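## Task

The tube with the light blue cap starts in the gripper. Set it fully down into a free well of the rack that stands on the shelved bench by the door. The task fails if any tube reaches the floor, if a glass tube breaks from a drop beyond a few centimetres (about one well's depth) or a hard knock, or if the robot falls over or finishes tilted. All other tubes must finish fully seated in their racks. At the end, release the tube and move the gripper away; the result only counts if it stays in place without the robot holding it.

## Robot and tools

Robot: a Hello Robot Stretch 4. It has an omni-wheel base, a lift that rides up a mast, one arm that telescopes forward, a wrist with yaw, pitch and roll, and a gripper with two fingers. It is about 1.6 m tall, and the rim of the base lies within 0.23 m of the base origin. Cameras: head_camera, head_left_camera, head_right_camera (fisheye) and wrist_camera.

Frames. Base frame: origin on the floor beneath the base centre, x forward, y left, z up. hand_pose is the point called pinch, between the open fingertips, expressed in the base frame; its printed value can be slightly off. The odometry frame is the base frame as it was when the scene started. Heading in base_odometry is positive to the left, range -3.142 to 3.142.

execute_actions(actions, cameras): actions is a list holding a single action, or an empty list to get only state and images. An action may contain "base" and/or "joints", plus optional "pace" and "contact_limits". Alternatively it is {"end_of_arm": "enable_torque"} alone, which re-enables any wrist or gripper motor that has switched itself off. All motions in one action start at once.
- base: exactly one relative move, measured from where the base last reported itself. translate_m is a straight drive in metres, forward positive, -2 to 2. strafe_m is a sideways move in metres, left positive, -2 to 2. rotate_rad turns in place, counter-clockwise positive, -3.2 to 3.2.
- joints: absolute targets, keyed by name. lift_m 0 to 1.2 m. arm_m 0 to 0.55 m of extension. wrist_yaw_rad -1.134 to 4.276 (0 points forward, positive is left, 3.14 is folded back, above 3.4 the arm may block it). wrist_pitch_rad -1.117 to 4.259 (0 level, 1.57 points down). wrist_roll_rad -1.117 to 4.259 (at 0 both fingers are level; positive turns clockwise seen from behind). gripper_m -0.038 to 0.141 m, the gap between the fingertips; negative values press the fingers together. A target outside its range is clipped and the result notes this. Any other bad value or unknown key rejects the whole call.
- pace: "slow", "default", "fast" or "max". Base speeds are 0.1/0.3/0.4/0.6 m/s and 1/2/3/4 rad/s, reduced when the lift is above 0.2.
- contact_limits: only {"arm_m": value}, from 0 (gentlest) to 0.75; default 0.5. It sets how much push the arm tolerates before a contact stop.
- cameras: a list of camera names, or "all"/null for every camera, or [] for none.
Any joint left out of an action may keep driving toward its earlier target. One action lasts at most 15 s. Once a call reports a stop, any further calls in that same reply are skipped.

wait(seconds 0–10) returns state and images without commanding anything. zoom_image(camera, region [x0,y0,x1,y1] in pixels, at most 504x504) enlarges part of the newest full image. read_manual only gives licence text. finished_scene(scene 1 or 2) ends the scene permanently and reports success; the next scene's task appears in its result.

Result lines. base_status and joint_status report how each motion ended. "done" means the target was reached; for the base it only means the wheels turned the commanded amount, slip included. "off_target" means it stopped short and may still be pushing. "contact_stop_at_<key>" means it hit something; that part holds position, but a stopped lift, arm or wheels can go slack, so a lift may sink under load. "limit_stop_at_<name>" means a built-in limit: "limit_stop_at_tilt" is a lean above 6 degrees, and "limit_stop_at_own_body" is a self-collision, often when the gripper is tilted up and rolled. "torque_fault" means a wrist motor went limp; send enable_torque. on_its_own lists anything not commanded in this call, and "held at" gives a target, not the actual position. lidar_m: 12 distances in 30° sectors, the first straight ahead and then counter-clockwise; "-" means nothing seen or closer than 0.25 m; glass and thin legs can be missed. wrist_depth_mm: a 7x7 grid of median depths, 100–2000 mm. turned_by_wheels vs turned_by_imu: a gap above about 0.1 rad points to a collision or slip. base_tilt is in degrees. motor_effort is in percent, with the peak in brackets; a holding or pushing load shows up as effort at rest. Wheel effort is positive toward a right turn.

Gripping: command a gap smaller than the object's width. Neither the gripper reading nor "done" confirms a grasp; a firm squeeze appears in the gripper effort. If the fingertips catch on a surface, raise the lift. To unfold the wrist, send lift_m 0.4 with wrist_yaw_rad 0.

Cautions. Tubes are glass: lower them into the well before opening so nothing drops more than a few centimetres, and avoid hitting the racks or other tubes (use a low arm contact limit and slow pace near them). Never let a tube touch the floor. Carrying more than 1 kg with arm_m above 0.2 while driving can tip the robot, as can pushing hard. Pressing the gripper into things during base or arm moves can cause torque faults. Finish with the tube released and the gripper clear.

Each tool is called after "Call:" by a JSON object that holds its "name" and its "arguments".

## Session

Call:
{"name": "execute_actions", "arguments": {"actions": []}}

Scene clock: 0.00 s.
base_odometry: x=+0.000 y=+0.000 heading=+0.000 (m, m, rad; odometry frame)
turned_by_wheels: +0.000 (rad since the last result)
turned_by_imu: +0.000 (rad since the last result)
base_tilt: forward=+0.5 right=-0.1 (deg)
lidar_m: 1.51 1.45 1.57 1.88 1.84 1.54 1.18 1.18 1.33 1.34 1.28 1.40
base_status: not commanded
joint_positions: lift_m=+0.601 arm_m=+0.002 wrist_yaw_rad=+0.017 wrist_pitch_rad=+0.137 wrist_roll_rad=-0.009 gripper_m=-0.038
joint_status: not commanded
motor_effort: lift_m=+20 arm_m=+0 wrist_yaw_rad=+1 wrist_pitch_rad=-4 wrist_roll_rad=+0 gripper_m=-15 wheel_0=+0 wheel_1=+0 wheel_2=+0 (%)
hand_pose: x=+0.4601 y=-0.0826 z=+0.7403 quat_wxyz=(+0.998, -0.005, +0.068, +0.009) (m; base frame)
wrist_depth_mm: 1397 1708 1863 - - - 1921 / 1118 1255 1921 - - - 1863 / 1118 1205 1983 - - - 1921 / 1160 1255 1983 - - - - / 1160 1255 - - - - 1983 / 1182 1281 180 206 179 1708 1808 / 1255 1255 1366 172 1397 1255 1397
pictures: head_camera, head_left_camera, head_right_camera, wrist_camera
Images, in order (width x height): head_camera 420x560, head_left_camera 420x672, head_right_camera 420x672, wrist_camera 616x392.

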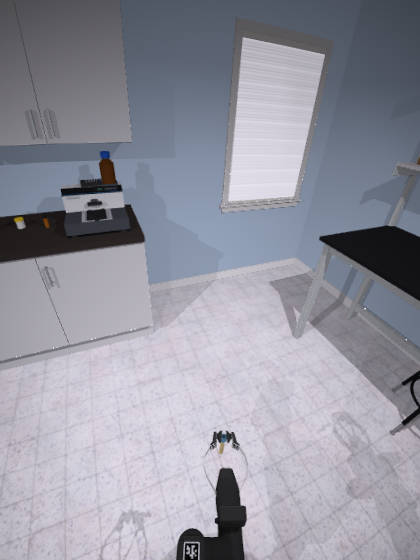

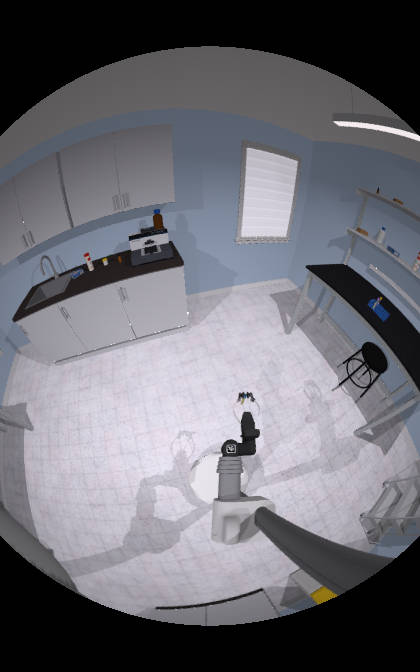

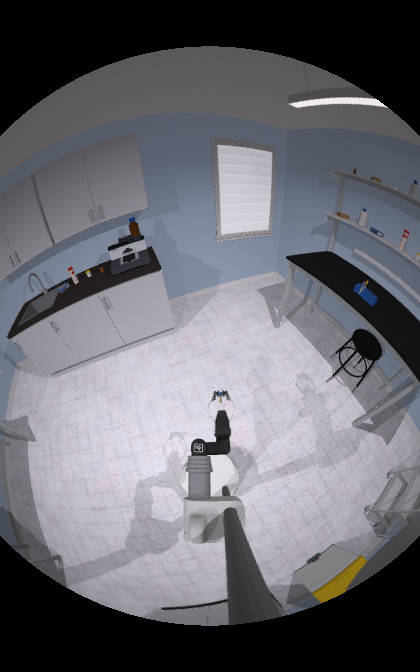

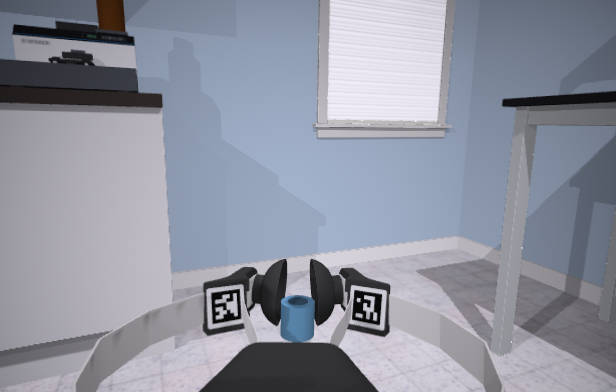

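Call:
{"name": "execute_actions", "arguments": {"actions": [{"base":{"rotate_rad":-1.0},"joints":{"lift_m":0.95},"pace":"slow"}]}}

Call:
{"name": "zoom_image", "arguments": {"camera": "head_camera", "region": [150, 300, 330, 480]}}

Scene clock: 9.37 s.
base_odometry: x=+0.000 y=+0.000 heading=-1.000 (m, m, rad; odometry frame)
turned_by_wheels: -1.000 (rad since the last result)
turned_by_imu: -0.998 (rad since the last result)
base_tilt: forward=+0.5 right=-0.1 (deg)
lidar_m: 0.43 1.42 1.44 1.46 1.63 1.86 1.86 1.48 1.17 1.21 1.48 1.30
base_status: done
joint_positions: lift_m=+0.950 arm_m=+0.002 wrist_yaw_rad=+0.017 wrist_pitch_rad=+0.137 wrist_roll_rad=-0.009 gripper_m=-0.038
joint_status: all done
motor_effort: lift_m=+23(22) arm_m=+0(0) wrist_yaw_rad=+1(1) wrist_pitch_rad=-6(7) wrist_roll_rad=+0(0) gripper_m=-18(15) wheel_0=+2(4) wheel_1=+1(5) wheel_2=+1(5) (%)
hand_pose: x=+0.4601 y=-0.0827 z=+1.0886 quat_wxyz=(+0.998, -0.005, +0.068, +0.009) (m; base frame)
wrist_depth_mm: - 1983 1921 1863 1756 1661 1618 / - - 1983 1863 1756 1708 1661 / - - - 1921 1863 1756 1756 / 1618 1397 1336 1464 1464 1808 1756 / - - - 1618 1808 1921 1808 / - - 180 206 179 1921 1863 / 1921 1756 1983 173 1921 1808 1863
pictures: head_camera, head_left_camera, head_right_camera, wrist_camera
camera_calibration (this result's frames):
wrist_camera: T_world_to_cam=[[0.0127758, -0.999638, 0.0236954, -0.117745], [-0.15433, -0.0253847, -0.987693, 1.19806], [0.987937, 0.00896165, -0.154599, -0.0608121], [0, 0, 0, 1]] pos_world=[0.246479, -0.0867446, 1.1767]
Images, in order (width x height): head_camera 420x560, head_left_camera 420x672, head_right_camera 420x672, wrist_camera 616x392.

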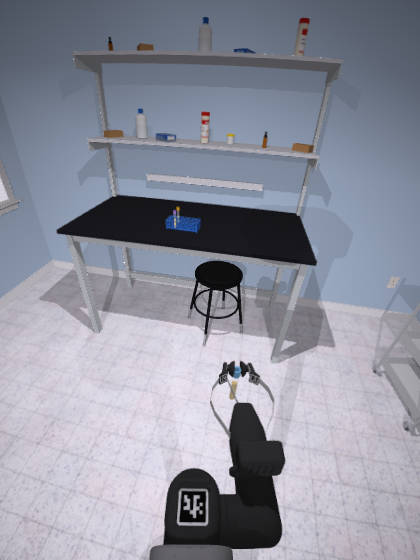

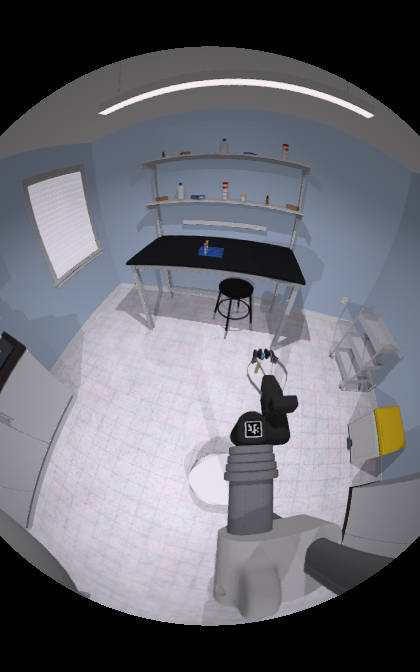

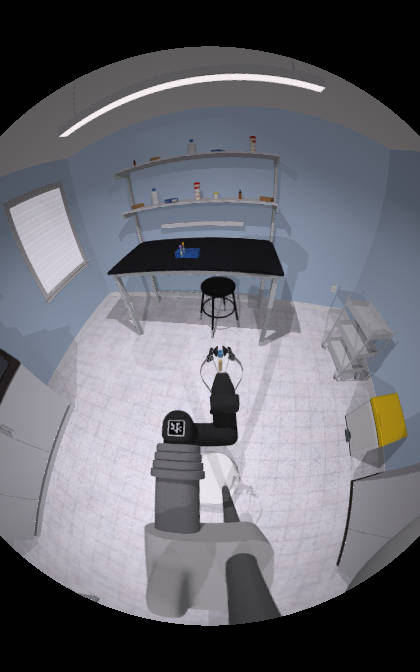

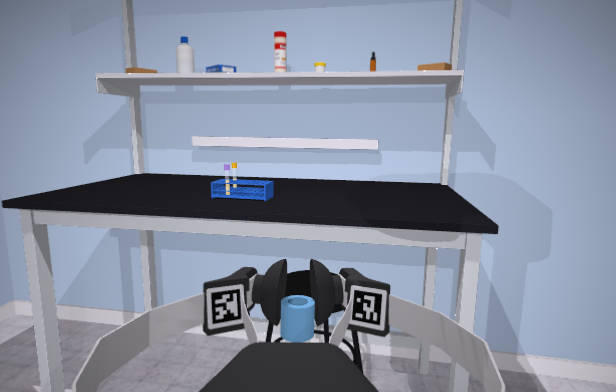

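Region (150, 300, 330, 480) of head_camera's 420x560 image, scaled by 2.800, with more detail than that image has.

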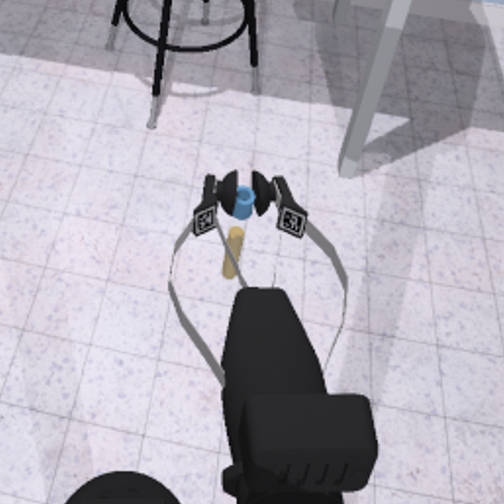

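Call:
{"name": "execute_actions", "arguments": {"actions": [{"base":{"rotate_rad":-1.9}}], "cameras": ["head_left_camera","head_right_camera"]}}

Scene clock: 19.87 s.
base_odometry: x=+0.000 y=+0.000 heading=-2.900 (m, m, rad; odometry frame)
turned_by_wheels: -1.900 (rad since the last result)
turned_by_imu: -1.898 (rad since the last result)
base_tilt: forward=+0.5 right=-0.1 (deg)
lidar_m: 0.41 1.23 1.47 1.28 1.30 1.67 1.46 1.50 1.88 1.86 1.91 1.25
base_status: done
joint_positions: lift_m=+0.950 arm_m=+0.002 wrist_yaw_rad=+0.017 wrist_pitch_rad=+0.137 wrist_roll_rad=-0.009 gripper_m=-0.038
joint_status: not commanded
motor_effort: lift_m=+21(23) arm_m=+0(0) wrist_yaw_rad=+1(0) wrist_pitch_rad=-6(6) wrist_roll_rad=+0(0) gripper_m=-21(18) wheel_0=+1(6) wheel_1=-1(6) wheel_2=-1(3) (%)
hand_pose: x=+0.4601 y=-0.0827 z=+1.0887 quat_wxyz=(+0.998, -0.005, +0.068, +0.009) (m; base frame)
wrist_depth_mm: 1255 1308 1336 931 960 991 1025 / 1308 1336 1366 976 991 1025 1078 / 1336 1366 1397 1008 1025 1042 1098 / 1366 1430 1430 1025 1060 1078 1576 / 1397 1430 1464 1060 1098 1118 1661 / 1464 1464 180 206 179 1160 1708 / 1205 1098 1537 172 1138 1182 1808
pictures: head_left_camera, head_right_camera
Images, in order (width x height): head_left_camera 420x672, head_right_camera 420x672.

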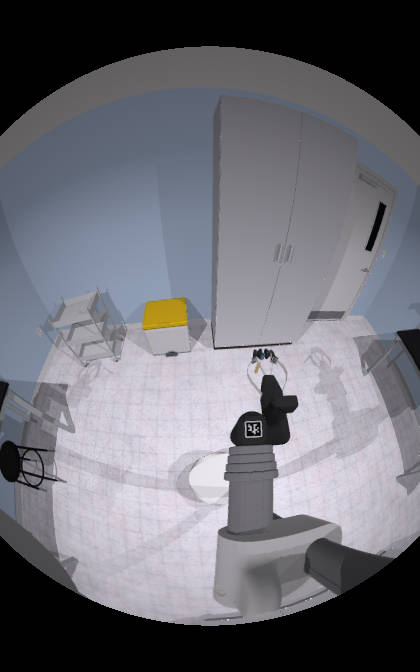

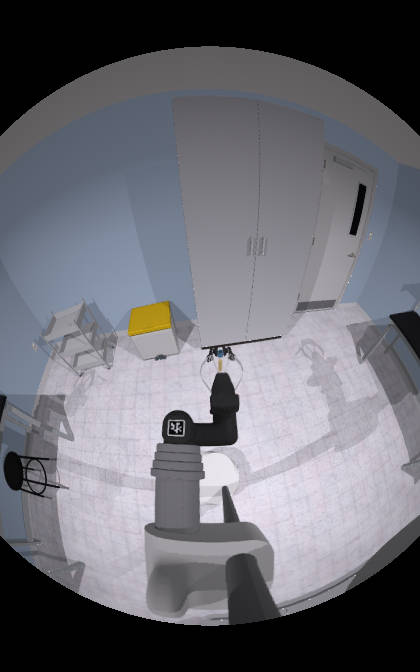

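There is another bench by the door.

Call:
{"name": "execute_actions", "arguments": {"actions": [{"base":{"rotate_rad":-1.4}}]}}

Scene clock: 29.77 s.
base_odometry: x=+0.000 y=+0.000 heading=+1.984 (m, m, rad; odometry frame)
turned_by_wheels: -1.400 (rad since the last result)
turned_by_imu: -1.398 (rad since the last result)
base_tilt: forward=+0.5 right=-0.1 (deg)
lidar_m: 0.41 1.95 1.22 1.18 1.26 1.33 1.28 1.41 2.18 1.47 1.58 1.90
base_status: done
joint_positions: lift_m=+0.950 arm_m=+0.002 wrist_yaw_rad=+0.017 wrist_pitch_rad=+0.137 wrist_roll_rad=-0.009 gripper_m=-0.038
joint_status: not commanded
motor_effort: lift_m=+21(21) arm_m=+0(0) wrist_yaw_rad=+1(1) wrist_pitch_rad=-6(7) wrist_roll_rad=+0(0) gripper_m=-20(19) wheel_0=+1(6) wheel_1=+0(6) wheel_2=+0(6) (%)
hand_pose: x=+0.4601 y=-0.0827 z=+1.0887 quat_wxyz=(+0.998, -0.005, +0.068, +0.009) (m; base frame)
wrist_depth_mm: - - - - - - - / - - - - - - - / - - - - - - - / - - - - - - - / - - - - - - - / - - 180 206 179 - - / 1983 1808 1983 172 - 1808 -
pictures: head_camera, head_left_camera, head_right_camera, wrist_camera
camera_calibration (this result's frames):
wrist_camera: T_world_to_cam=[[0.0128133, -0.999637, 0.0236998, -0.11776], [-0.154398, -0.0253955, -0.987682, 1.19821], [0.987926, 0.00899625, -0.154667, -0.0607208], [0, 0, 0, 1]] pos_world=[0.246497, -0.0867417, 1.17685]
Images, in order (width x height): head_camera 420x560, head_left_camera 420x672, head_right_camera 420x672, wrist_camera 616x392.

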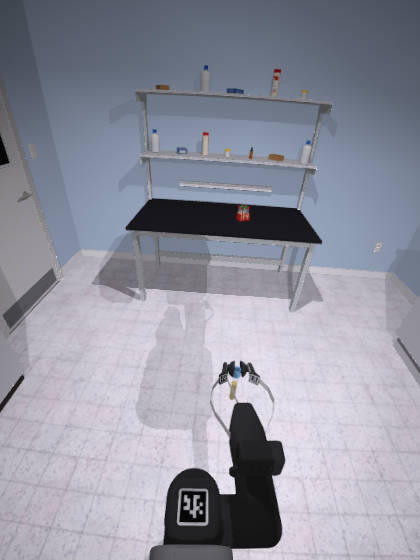

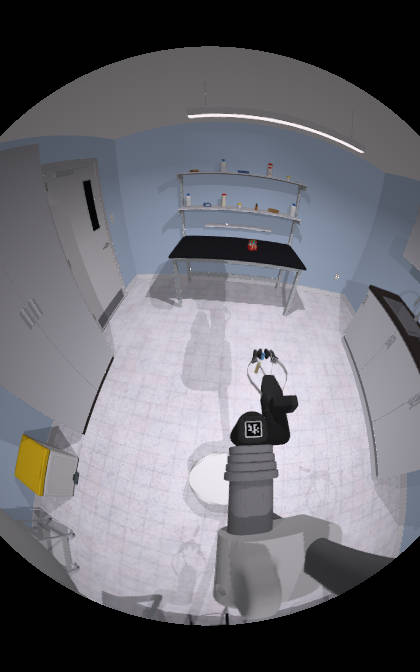

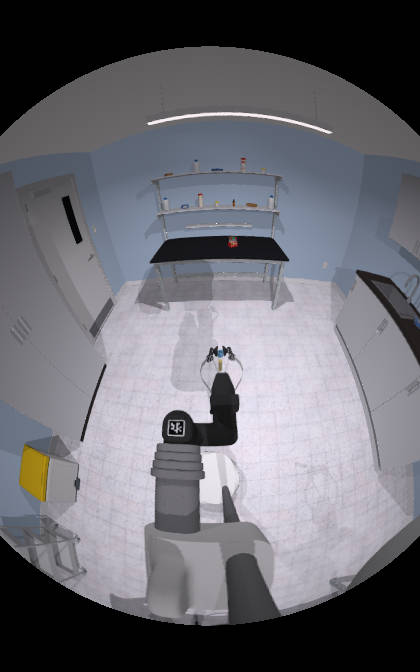

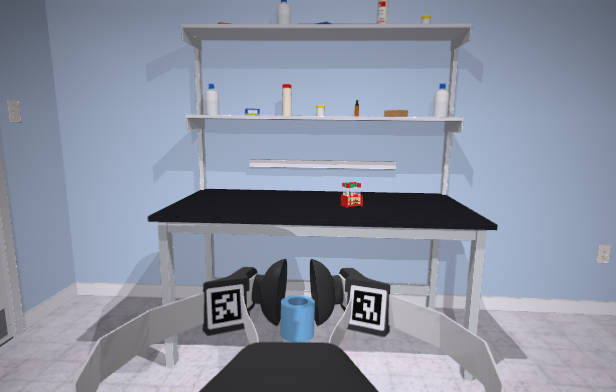

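Call:
{"name": "execute_actions", "arguments": {"actions": [{"base":{"rotate_rad":-0.1},"joints":{"lift_m":1.08}}], "cameras": []}}

Call:
{"name": "execute_actions", "arguments": {"actions": [{"base":{"translate_m":1.3}}]}}

Scene clock: 38.50 s.
base_odometry: x=+0.000 y=+0.000 heading=+1.884 (m, m, rad; odometry frame)
turned_by_wheels: -0.100 (rad since the last result)
turned_by_imu: -0.099 (rad since the last result)
base_tilt: forward=+0.6 right=-0.1 (deg)
lidar_m: 1.85 1.93 1.24 1.17 1.25 1.54 1.34 1.34 2.23 1.48 1.51 1.95
base_status: done
joint_positions: lift_m=+1.080 arm_m=+0.002 wrist_yaw_rad=+0.017 wrist_pitch_rad=+0.137 wrist_roll_rad=-0.009 gripper_m=-0.038
joint_status: all done
motor_effort: lift_m=+22(23) arm_m=+0(0) wrist_yaw_rad=+1(1) wrist_pitch_rad=-6(6) wrist_roll_rad=+1(0) gripper_m=-20(16) wheel_0=+0(5) wheel_1=-1(5) wheel_2=-1(6) (%)
hand_pose: x=+0.4601 y=-0.0827 z=+1.2186 quat_wxyz=(+0.998, -0.005, +0.068, +0.009) (m; base frame)
wrist_depth_mm: - - - - - - - / - - - - - - - / - - - - - - - / - - - - - - - / - - 1863 1863 1983 - - / - - 180 206 179 - - / - 1921 - 173 - - -
pictures: none
No camera images: the call's "cameras" was empty. Leave "cameras" out to get every camera's image.

Scene clock: 44.30 s.
base_odometry: x=-0.400 y=+1.237 heading=+1.884 (m, m, rad; odometry frame)
turned_by_wheels: +0.000 (rad since the last result)
turned_by_imu: -0.001 (rad since the last result)
base_tilt: forward=+0.5 right=-0.1 (deg)
lidar_m: 0.56 0.59 0.78 1.36 1.27 1.68 2.99 2.77 1.50 1.41 0.85 0.59
base_status: done
joint_positions: lift_m=+1.080 arm_m=+0.002 wrist_yaw_rad=+0.017 wrist_pitch_rad=+0.137 wrist_roll_rad=-0.009 gripper_m=-0.038
joint_status: not commanded
motor_effort: lift_m=+21(22) arm_m=+0(0) wrist_yaw_rad=+1(1) wrist_pitch_rad=-6(6) wrist_roll_rad=+0(0) gripper_m=-16(17) wheel_0=+0(6) wheel_1=-1(5) wheel_2=+1(9) (%)
hand_pose: x=+0.4601 y=-0.0827 z=+1.2187 quat_wxyz=(+0.998, -0.005, +0.068, +0.009) (m; base frame)
wrist_depth_mm: 1060 1060 1078 1078 1098 1098 1118 / 1060 1098 1098 1098 1118 1118 1138 / 1078 1098 1098 1138 1138 946 1182 / 1138 1160 1160 1160 1182 1182 1205 / 1160 1182 1182 1205 1205 1229 1255 / 1160 1160 180 206 179 1182 1281 / 878 809 891 172 891 820 1281
pictures: head_camera, head_left_camera, head_right_camera, wrist_camera
camera_calibration (this result's frames):
wrist_camera: T_world_to_cam=[[0.0128114, -0.999637, 0.0237001, -0.12084], [-0.154398, -0.0253955, -0.987682, 1.32656], [0.987926, 0.00899438, -0.154667, -0.0406208], [0, 0, 0, 1]] pos_world=[0.246497, -0.0867418, 1.3068]
Images, in order (width x height): head_camera 420x560, head_left_camera 420x672, head_right_camera 420x672, wrist_camera 616x392.

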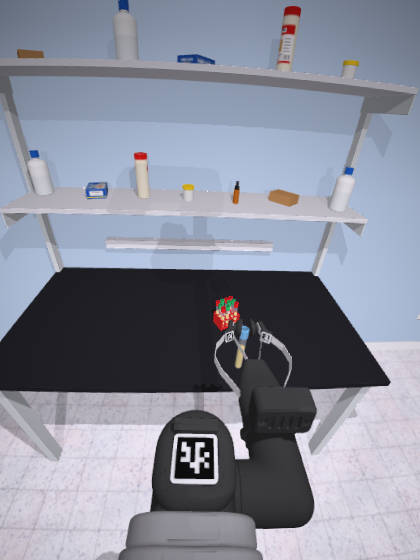

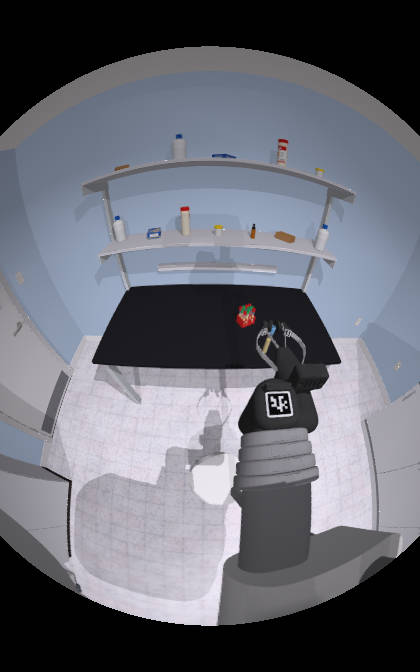

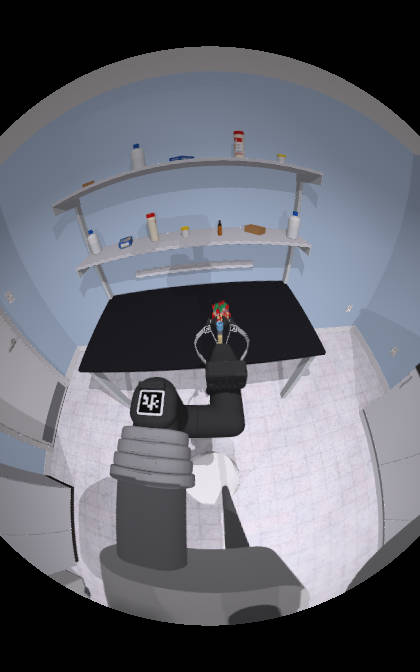

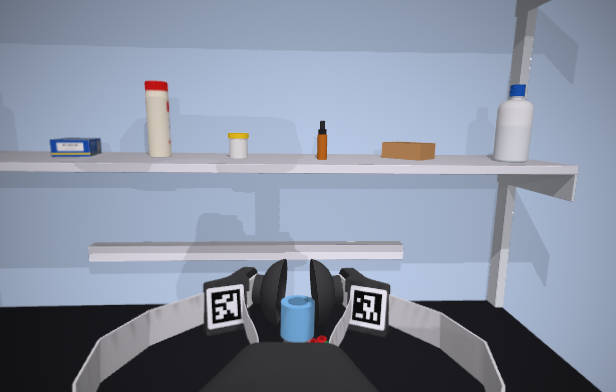

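Call:
{"name": "zoom_image", "arguments": {"camera": "head_camera", "region": [195, 285, 285, 375]}}

Call:
{"name": "zoom_image", "arguments": {"camera": "head_left_camera", "region": [220, 295, 290, 365]}}

Region (195, 285, 285, 375) of head_camera's 420x560 image, scaled by 5.600, with more detail than that image has.

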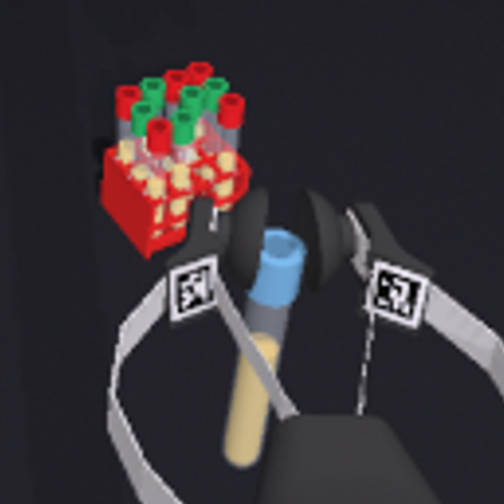

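Region (220, 295, 290, 365) of head_left_camera's 420x672 image, scaled by 7.200, with more detail than that image has.

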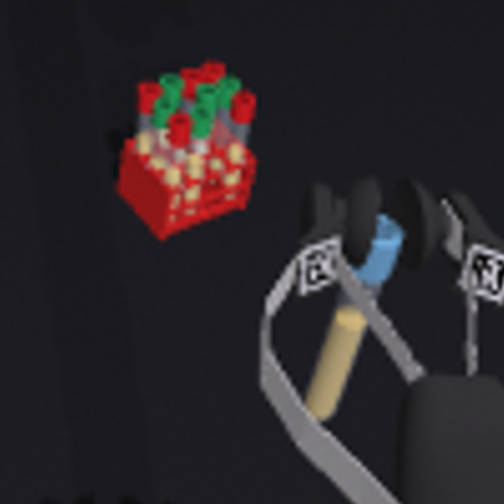

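Call:
{"name": "execute_actions", "arguments": {"actions": [{"base":{"translate_m":0.2},"joints":{"lift_m":0.93}}], "cameras": []}}

Call:
{"name": "execute_actions", "arguments": {"actions": [{"base":{"strafe_m":-0.045},"joints":{"arm_m":0.1},"pace":"slow"}]}}

Call:
{"name": "zoom_image", "arguments": {"camera": "head_camera", "region": [190, 310, 280, 400]}}

Scene clock: 109.57 s.
base_odometry: x=-0.462 y=+1.427 heading=+1.884 (m, m, rad; odometry frame)
turned_by_wheels: +0.000 (rad since the last result)
turned_by_imu: +0.001 (rad since the last result)
base_tilt: forward=+0.6 right=-0.1 (deg)
lidar_m: 0.37 0.37 0.48 1.62 1.33 1.71 3.53 2.14 1.52 1.41 0.59 0.38
base_status: done
joint_positions: lift_m=+0.930 arm_m=+0.002 wrist_yaw_rad=+0.017 wrist_pitch_rad=+0.137 wrist_roll_rad=-0.009 gripper_m=-0.038
joint_status: all done
motor_effort: lift_m=+17(18) arm_m=+0(0) wrist_yaw_rad=+1(1) wrist_pitch_rad=-8(7) wrist_roll_rad=+0(0) gripper_m=-15(14) wheel_0=+1(7) wheel_1=+1(4) wheel_2=+0(8) (%)
hand_pose: x=+0.4601 y=-0.0827 z=+1.0690 quat_wxyz=(+0.998, -0.005, +0.068, +0.009) (m; base frame)
wrist_depth_mm: 854 866 878 878 891 904 691 / 768 732 715 904 917 904 691 / 904 917 931 931 931 946 946 / 917 931 946 946 960 976 991 / 960 960 976 976 991 991 1008 / 831 831 180 207 179 854 904 / 634 585 640 172 647 597 654
pictures: none
No camera images: the call's "cameras" was empty. Leave "cameras" out to get every camera's image.

Scene clock: 111.83 s.
base_odometry: x=-0.419 y=+1.441 heading=+1.884 (m, m, rad; odometry frame)
turned_by_wheels: +0.000 (rad since the last result)
turned_by_imu: +0.001 (rad since the last result)
base_tilt: forward=+0.6 right=-0.1 (deg)
lidar_m: 0.35 0.38 0.51 1.69 1.37 1.77 3.54 2.07 1.46 1.37 0.56 0.42
base_status: done
joint_positions: lift_m=+0.930 arm_m=+0.099 wrist_yaw_rad=+0.017 wrist_pitch_rad=+0.137 wrist_roll_rad=-0.009 gripper_m=-0.038
joint_status: all done
motor_effort: lift_m=+17(17) arm_m=+7(7) wrist_yaw_rad=+1(1) wrist_pitch_rad=-7(5) wrist_roll_rad=+0(0) gripper_m=-16(16) wheel_0=+3(5) wheel_1=+0(6) wheel_2=-1(2) (%)
hand_pose: x=+0.5569 y=-0.0827 z=+1.0690 quat_wxyz=(+0.998, -0.005, +0.068, +0.009) (m; base frame)
wrist_depth_mm: 759 778 788 788 798 809 798 / 759 732 691 668 647 627 621 / 809 820 820 831 854 854 842 / 842 842 842 854 866 878 878 / 854 866 878 878 891 904 904 / 831 831 180 206 179 854 931 / 640 585 634 172 640 591 654
pictures: head_camera, head_left_camera, head_right_camera, wrist_camera
camera_calibration (this result's frames):
wrist_camera: T_world_to_cam=[[0.0128106, -0.999637, 0.0237001, -0.118534], [-0.154398, -0.0253953, -0.987682, 1.19372], [0.987926, 0.00899351, -0.154668, -0.159438], [0, 0, 0, 1]] pos_world=[0.343339, -0.0867419, 1.15716]
Images, in order (width x height): head_camera 420x560, head_left_camera 420x672, head_right_camera 420x672, wrist_camera 616x392.

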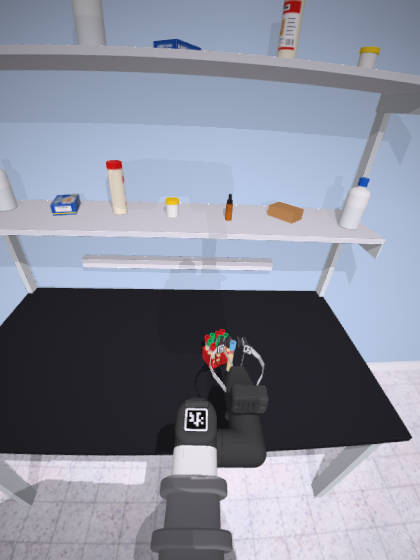

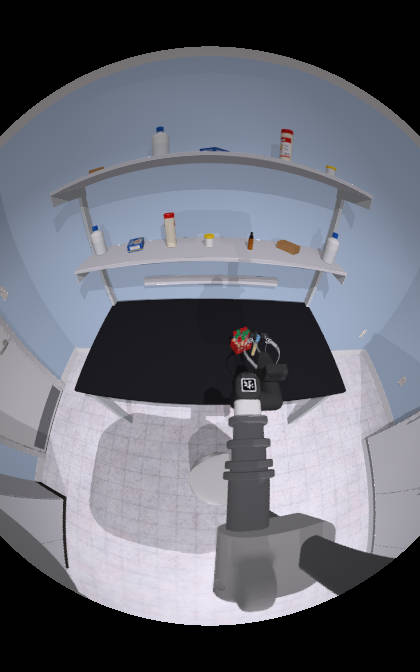

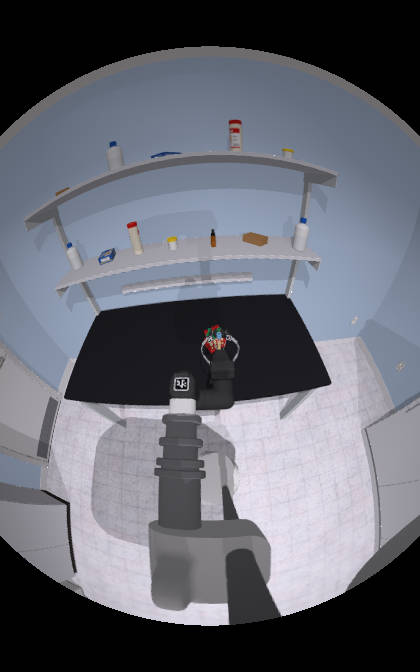

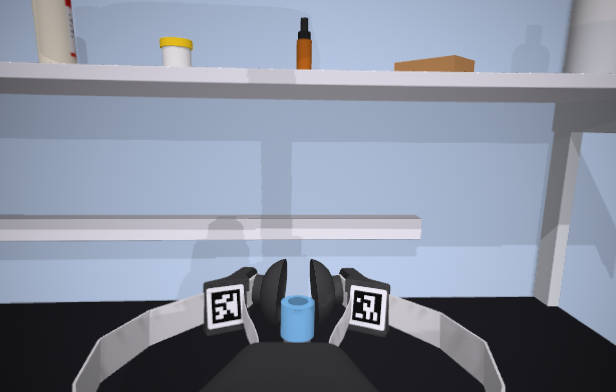

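Region (190, 310, 280, 400) of head_camera's 420x560 image, scaled by 5.600, with more detail than that image has.

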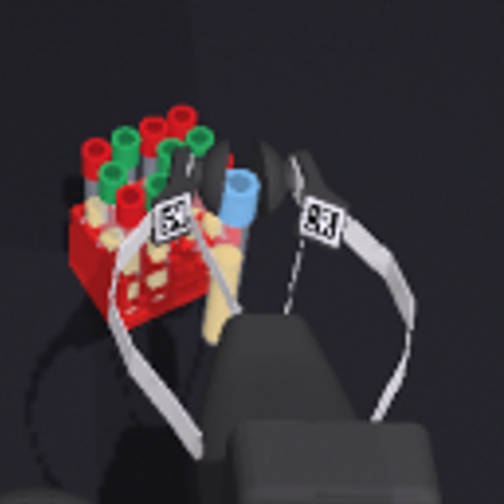

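Call:
{"name": "execute_actions", "arguments": {"actions": [{"joints":{"lift_m":0.77,"arm_m":0.08},"pace":"slow"}], "cameras": ["head_camera","wrist_camera","head_left_camera"]}}

Call:
{"name": "zoom_image", "arguments": {"camera": "head_camera", "region": [190, 320, 280, 410]}}

Call:
{"name": "zoom_image", "arguments": {"camera": "wrist_camera", "region": [180, 160, 420, 392]}}

Scene clock: 132.83 s.
base_odometry: x=-0.419 y=+1.441 heading=+1.884 (m, m, rad; odometry frame)
turned_by_wheels: +0.000 (rad since the last result)
turned_by_imu: +0.002 (rad since the last result)
base_tilt: forward=+0.6 right=-0.1 (deg)
lidar_m: 0.36 0.37 0.53 1.69 1.38 1.77 3.54 2.07 1.45 1.37 0.59 0.41
base_status: not commanded
joint_positions: lift_m=+0.770 arm_m=+0.081 wrist_yaw_rad=+0.017 wrist_pitch_rad=+0.137 wrist_roll_rad=-0.009 gripper_m=-0.038
joint_status: all done
motor_effort: lift_m=+17(16) arm_m=-7(8) wrist_yaw_rad=+1(1) wrist_pitch_rad=-6(7) wrist_roll_rad=+0(0) gripper_m=-19(17) wheel_0=+2(3) wheel_1=+0(0) wheel_2=-1(1) (%)
hand_pose: x=+0.5393 y=-0.0827 z=+0.9091 quat_wxyz=(+0.998, -0.005, +0.068, +0.009) (m; base frame)
wrist_depth_mm: 788 788 798 820 820 820 759 / 809 809 831 831 831 854 854 / 820 831 831 842 854 878 878 / 854 866 866 878 891 891 891 / 691 699 647 415 715 723 732 / 484 484 180 206 179 496 500 / 373 342 373 172 375 345 382
pictures: head_camera, head_left_camera, wrist_camera
camera_calibration (this result's frames):
wrist_camera: T_world_to_cam=[[0.0128107, -0.999637, 0.0236999, -0.114515], [-0.154398, -0.0253952, -0.987682, 1.03297], [0.987926, 0.00899363, -0.154668, -0.16674], [0, 0, 0, 1]] pos_world=[0.325683, -0.0867419, 0.997171]
Images, in order (width x height): head_camera 420x560, head_left_camera 420x672, wrist_camera 616x392.

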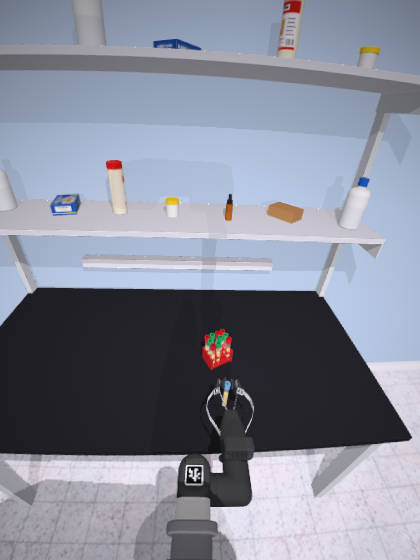

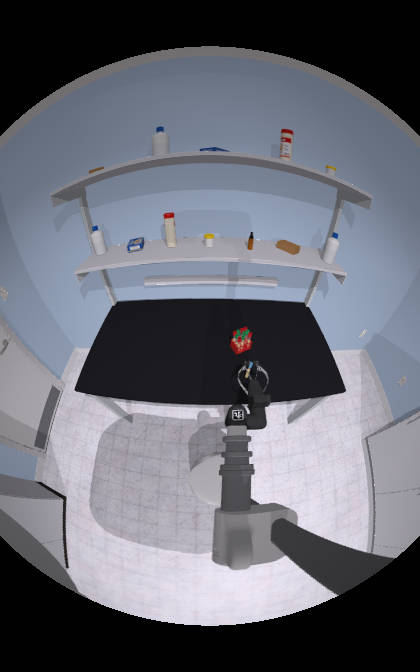

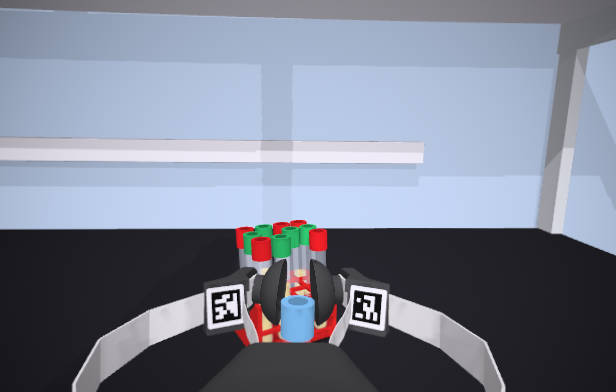

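Region (190, 320, 280, 410) of head_camera's 420x560 image, scaled by 5.600, with more detail than that image has.

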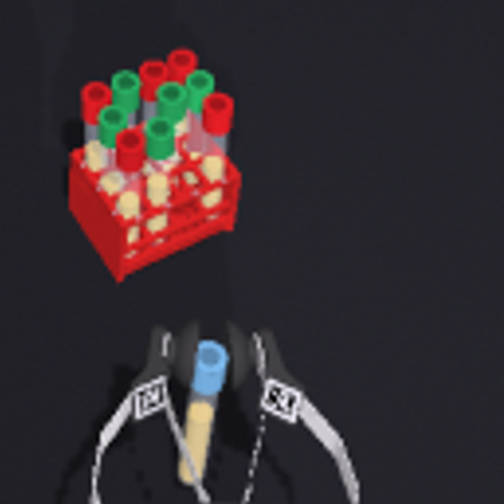

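Region (180, 160, 420, 392) of wrist_camera's 616x392 image, scaled by 2.100; it fills the top 487 rows of this view, and the rest is white.

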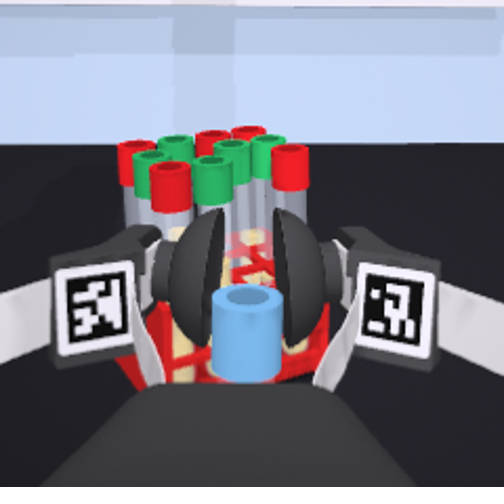

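Call:
{"name": "execute_actions", "arguments": {"actions": [{"joints":{"lift_m":0.815},"base":{"strafe_m":-0.01},"pace":"slow"}], "cameras": []}}

Call:
{"name": "execute_actions", "arguments": {"actions": [{"joints":{"arm_m":0.21},"pace":"slow"}]}}

Call:
{"name": "zoom_image", "arguments": {"camera": "head_camera", "region": [190, 310, 260, 380]}}

Call:
{"name": "zoom_image", "arguments": {"camera": "head_left_camera", "region": [215, 315, 265, 365]}}

Call:
{"name": "zoom_image", "arguments": {"camera": "head_right_camera", "region": [190, 315, 240, 365]}}

Scene clock: 172.70 s.
base_odometry: x=-0.410 y=+1.444 heading=+1.884 (m, m, rad; odometry frame)
turned_by_wheels: +0.000 (rad since the last result)
turned_by_imu: +0.001 (rad since the last result)
base_tilt: forward=+0.5 right=-0.1 (deg)
lidar_m: 0.36 0.39 0.52 1.69 1.37 1.78 3.52 2.04 1.45 1.36 0.57 0.40
base_status: done
joint_positions: lift_m=+0.815 arm_m=+0.081 wrist_yaw_rad=+0.017 wrist_pitch_rad=+0.137 wrist_roll_rad=-0.009 gripper_m=-0.038
joint_status: all done
motor_effort: lift_m=+22(24) arm_m=-7(7) wrist_yaw_rad=+1(1) wrist_pitch_rad=-6(6) wrist_roll_rad=+0(1) gripper_m=-14(18) wheel_0=+2(5) wheel_1=-1(3) wheel_2=+0(2) (%)
hand_pose: x=+0.5393 y=-0.0827 z=+0.9536 quat_wxyz=(+0.998, -0.005, +0.068, +0.009) (m; base frame)
wrist_depth_mm: 723 699 683 676 676 668 668 / 798 809 820 831 842 842 854 / 820 831 842 854 866 866 878 / 842 854 866 866 891 891 904 / 820 842 842 854 854 866 917 / 580 574 180 206 179 597 603 / 445 407 445 172 449 413 455
pictures: none
No camera images: the call's "cameras" was empty. Leave "cameras" out to get every camera's image.

Scene clock: 175.30 s.
base_odometry: x=-0.410 y=+1.444 heading=+1.884 (m, m, rad; odometry frame)
turned_by_wheels: +0.000 (rad since the last result)
turned_by_imu: +0.001 (rad since the last result)
base_tilt: forward=+0.5 right=-0.1 (deg)
lidar_m: 0.35 0.38 0.54 1.70 1.38 1.79 3.51 2.03 1.45 1.36 0.57 0.39
base_status: not commanded
joint_positions: lift_m=+0.815 arm_m=+0.209 wrist_yaw_rad=+0.017 wrist_pitch_rad=+0.137 wrist_roll_rad=-0.009 gripper_m=-0.038
joint_status: all done
motor_effort: lift_m=+23(22) arm_m=+6(7) wrist_yaw_rad=+1(1) wrist_pitch_rad=-6(7) wrist_roll_rad=+0(0) gripper_m=-16(16) wheel_0=+2(2) wheel_1=-1(1) wheel_2=+0(0) (%)
hand_pose: x=+0.6669 y=-0.0827 z=+0.9536 quat_wxyz=(+0.998, -0.005, +0.068, +0.009) (m; base frame)
wrist_depth_mm: 668 676 683 683 683 676 676 / 683 691 699 707 707 723 723 / 707 707 715 732 732 741 741 / 723 732 732 741 750 759 759 / 741 741 759 759 768 778 778 / 580 574 180 206 179 591 597 / 442 404 286 172 449 413 455
pictures: head_camera, head_left_camera, head_right_camera, wrist_camera
camera_calibration (this result's frames):
wrist_camera: T_world_to_cam=[[0.012811, -0.999637, 0.0237001, -0.117207], [-0.154399, -0.0253954, -0.987682, 1.09666], [0.987926, 0.00899391, -0.154668, -0.285973], [0, 0, 0, 1]] pos_world=[0.453344, -0.0867419, 1.0417]
Images, in order (width x height): head_camera 420x560, head_left_camera 420x672, head_right_camera 420x672, wrist_camera 616x392.

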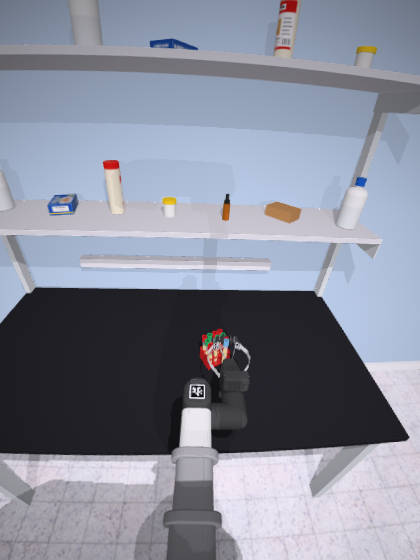

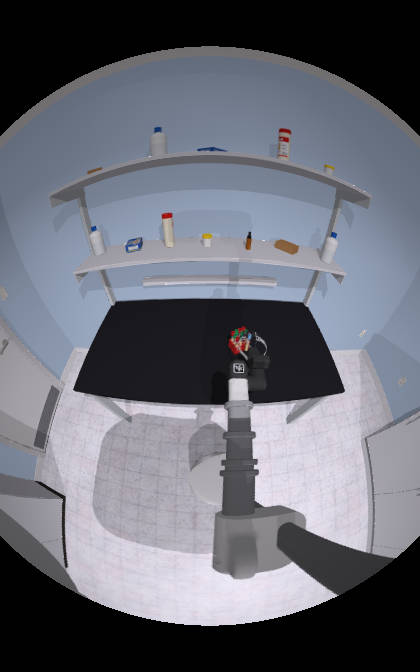

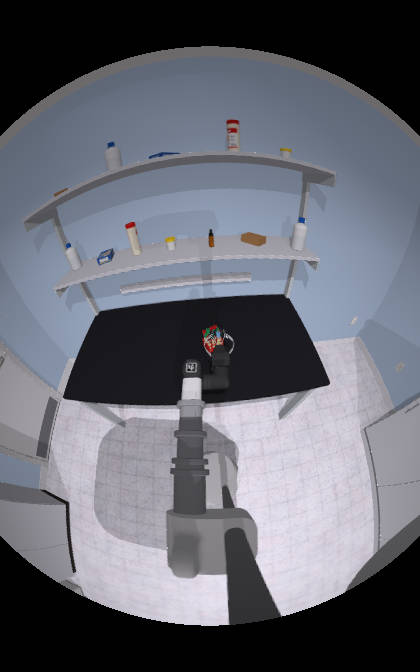

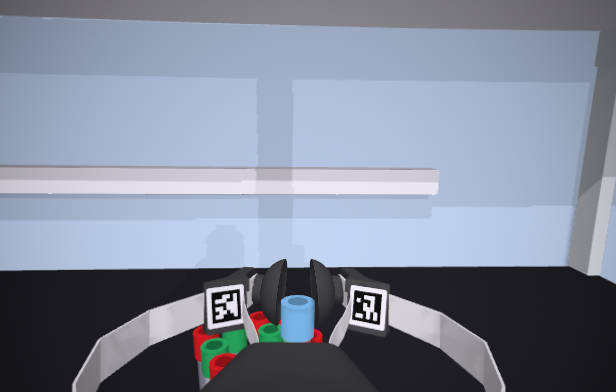

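Region (190, 310, 260, 380) of head_camera's 420x560 image, scaled by 7.200, with more detail than that image has.

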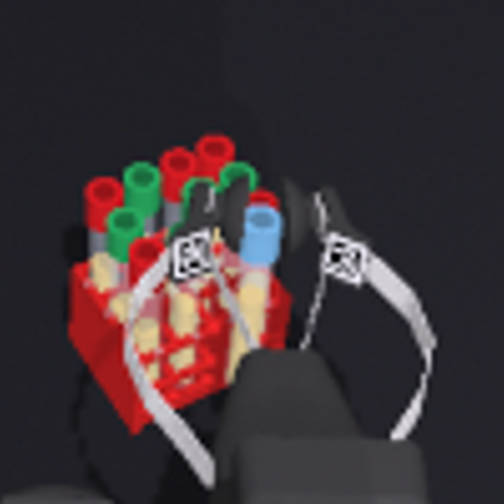

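Region (215, 315, 265, 365) of head_left_camera's 420x672 image, scaled by 10.080, with more detail than that image has.

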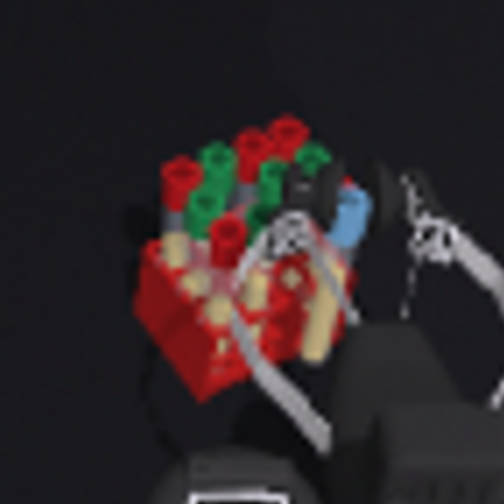

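Region (190, 315, 240, 365) of head_right_camera's 420x672 image, scaled by 10.080, with more detail than that image has.

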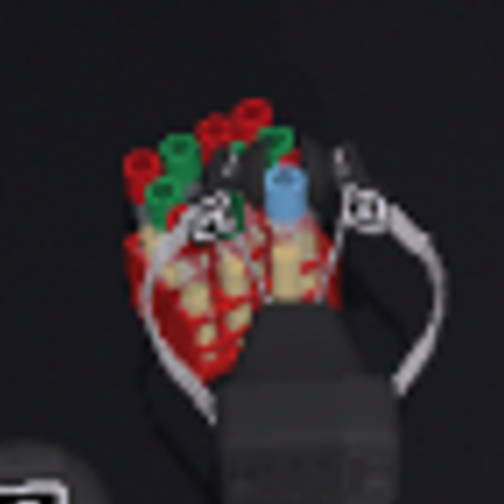

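Call:
{"name": "execute_actions", "arguments": {"actions": [{"joints":{"lift_m":0.825},"base":{"strafe_m":0.005},"pace":"slow"}], "cameras": []}}

Call:
{"name": "execute_actions", "arguments": {"actions": [{"joints":{"arm_m":0.24},"pace":"slow","contact_limits":{"arm_m":0.1}}]}}

Call:
{"name": "zoom_image", "arguments": {"camera": "head_camera", "region": [195, 315, 255, 375]}}

Call:
{"name": "zoom_image", "arguments": {"camera": "head_left_camera", "region": [215, 315, 265, 365]}}

Call:
{"name": "zoom_image", "arguments": {"camera": "head_right_camera", "region": [190, 315, 240, 365]}}

Scene clock: 188.43 s.
base_odometry: x=-0.414 y=+1.442 heading=+1.884 (m, m, rad; odometry frame)
turned_by_wheels: +0.000 (rad since the last result)
turned_by_imu: +0.001 (rad since the last result)
base_tilt: forward=+0.6 right=-0.1 (deg)
lidar_m: 0.36 0.38 0.51 1.70 1.39 1.78 3.54 2.05 1.43 1.37 0.55 0.40
base_status: done
joint_positions: lift_m=+0.825 arm_m=+0.209 wrist_yaw_rad=+0.017 wrist_pitch_rad=+0.137 wrist_roll_rad=-0.009 gripper_m=-0.038
joint_status: all done
motor_effort: lift_m=+22(23) arm_m=+6(6) wrist_yaw_rad=+1(1) wrist_pitch_rad=-6(6) wrist_roll_rad=+0(0) gripper_m=-16(17) wheel_0=-2(3) wheel_1=+1(3) wheel_2=+0(0) (%)
hand_pose: x=+0.6669 y=-0.0827 z=+0.9636 quat_wxyz=(+0.998, -0.005, +0.068, +0.009) (m; base frame)
wrist_depth_mm: 668 668 647 640 634 634 634 / 691 691 699 707 715 723 723 / 699 707 715 723 723 741 741 / 661 668 683 699 707 759 759 / 732 750 750 750 768 778 778 / 597 603 180 206 179 615 621 / 462 421 294 172 466 427 473
pictures: none
No camera images: the call's "cameras" was empty. Leave "cameras" out to get every camera's image.

Scene clock: 189.80 s.
base_odometry: x=-0.414 y=+1.442 heading=+1.884 (m, m, rad; odometry frame)
turned_by_wheels: +0.000 (rad since the last result)
turned_by_imu: +0.000 (rad since the last result)
base_tilt: forward=+0.6 right=-0.1 (deg)
lidar_m: 0.37 0.37 0.50 1.68 1.38 1.80 3.51 2.07 1.45 1.35 0.55 0.39
base_status: not commanded
joint_positions: lift_m=+0.825 arm_m=+0.239 wrist_yaw_rad=+0.017 wrist_pitch_rad=+0.137 wrist_roll_rad=-0.009 gripper_m=-0.038
joint_status: all done
motor_effort: lift_m=+22(22) arm_m=+6(6) wrist_yaw_rad=+1(1) wrist_pitch_rad=-8(6) wrist_roll_rad=+0(0) gripper_m=-16(12) wheel_0=-2(2) wheel_1=+1(1) wheel_2=-1(0) (%)
contact_limits: arm_m 0.1
hand_pose: x=+0.6969 y=-0.0827 z=+0.9636 quat_wxyz=(+0.998, -0.005, +0.068, +0.009) (m; base frame)
wrist_depth_mm: 640 647 647 654 640 634 634 / 661 661 668 676 683 683 699 / 668 683 683 691 699 707 715 / 654 661 699 707 715 732 732 / 715 715 723 732 741 750 750 / 597 597 180 206 179 615 621 / 459 421 439 172 462 427 473
pictures: head_camera, head_left_camera, head_right_camera, wrist_camera
camera_calibration (this result's frames):
wrist_camera: T_world_to_cam=[[0.0128108, -0.999637, 0.0237, -0.117828], [-0.154398, -0.0253953, -0.987682, 1.11117], [0.987926, 0.00899376, -0.154668, -0.314063], [0, 0, 0, 1]] pos_world=[0.483343, -0.0867419, 1.0517]
Images, in order (width x height): head_camera 420x560, head_left_camera 420x672, head_right_camera 420x672, wrist_camera 616x392.

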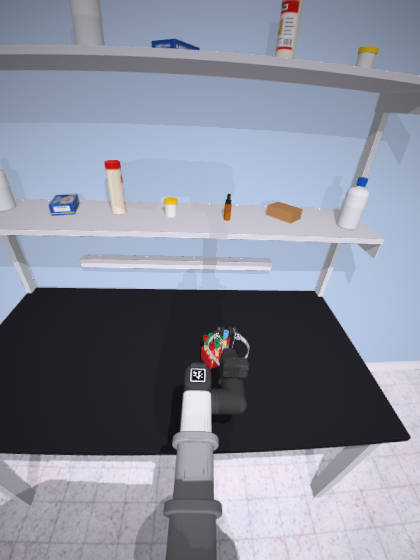

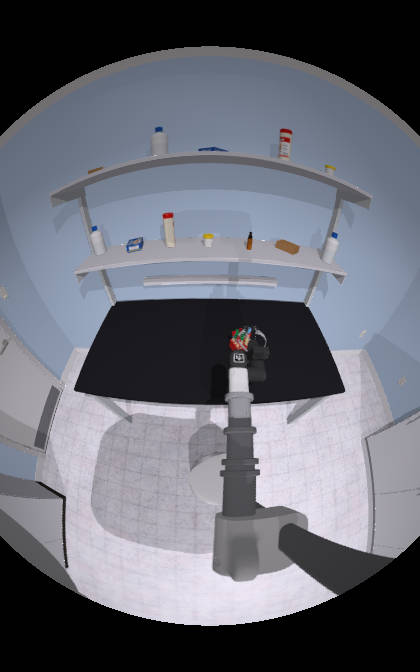

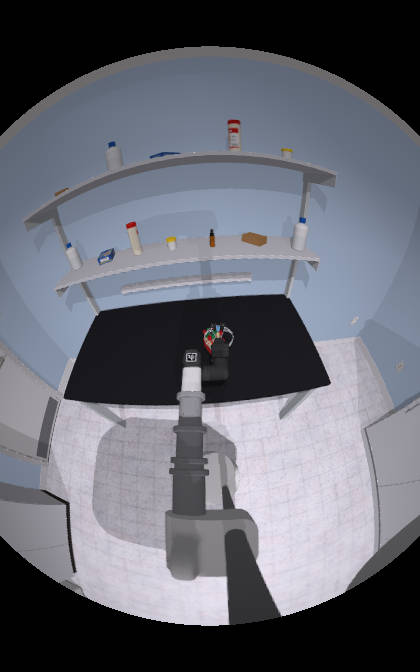

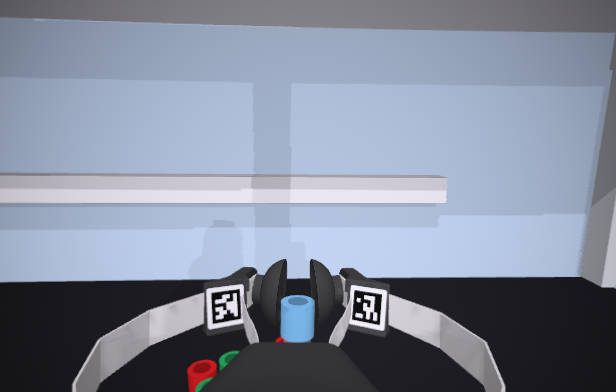

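Region (195, 315, 255, 375) of head_camera's 420x560 image, scaled by 8.400, with more detail than that image has.

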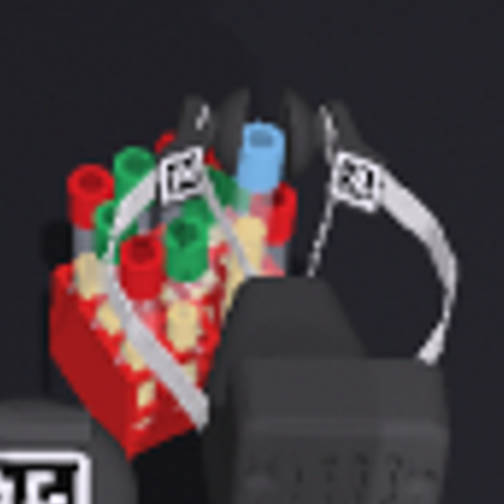

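Region (215, 315, 265, 365) of head_left_camera's 420x672 image, scaled by 10.080, with more detail than that image has.

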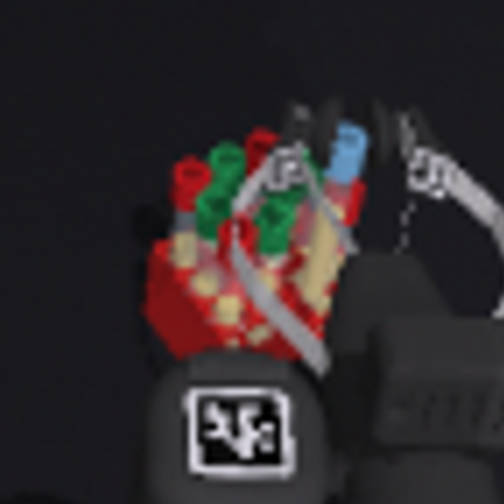

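Region (190, 315, 240, 365) of head_right_camera's 420x672 image, scaled by 10.080, with more detail than that image has.

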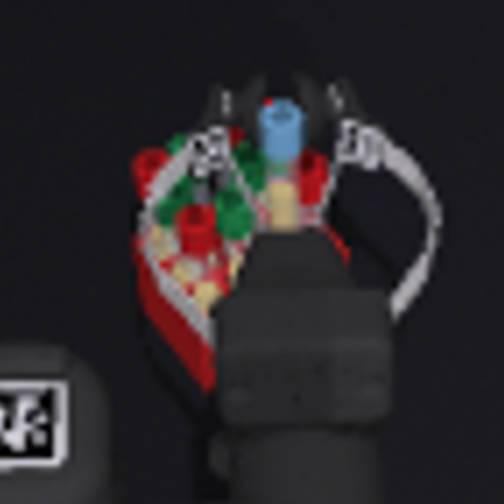

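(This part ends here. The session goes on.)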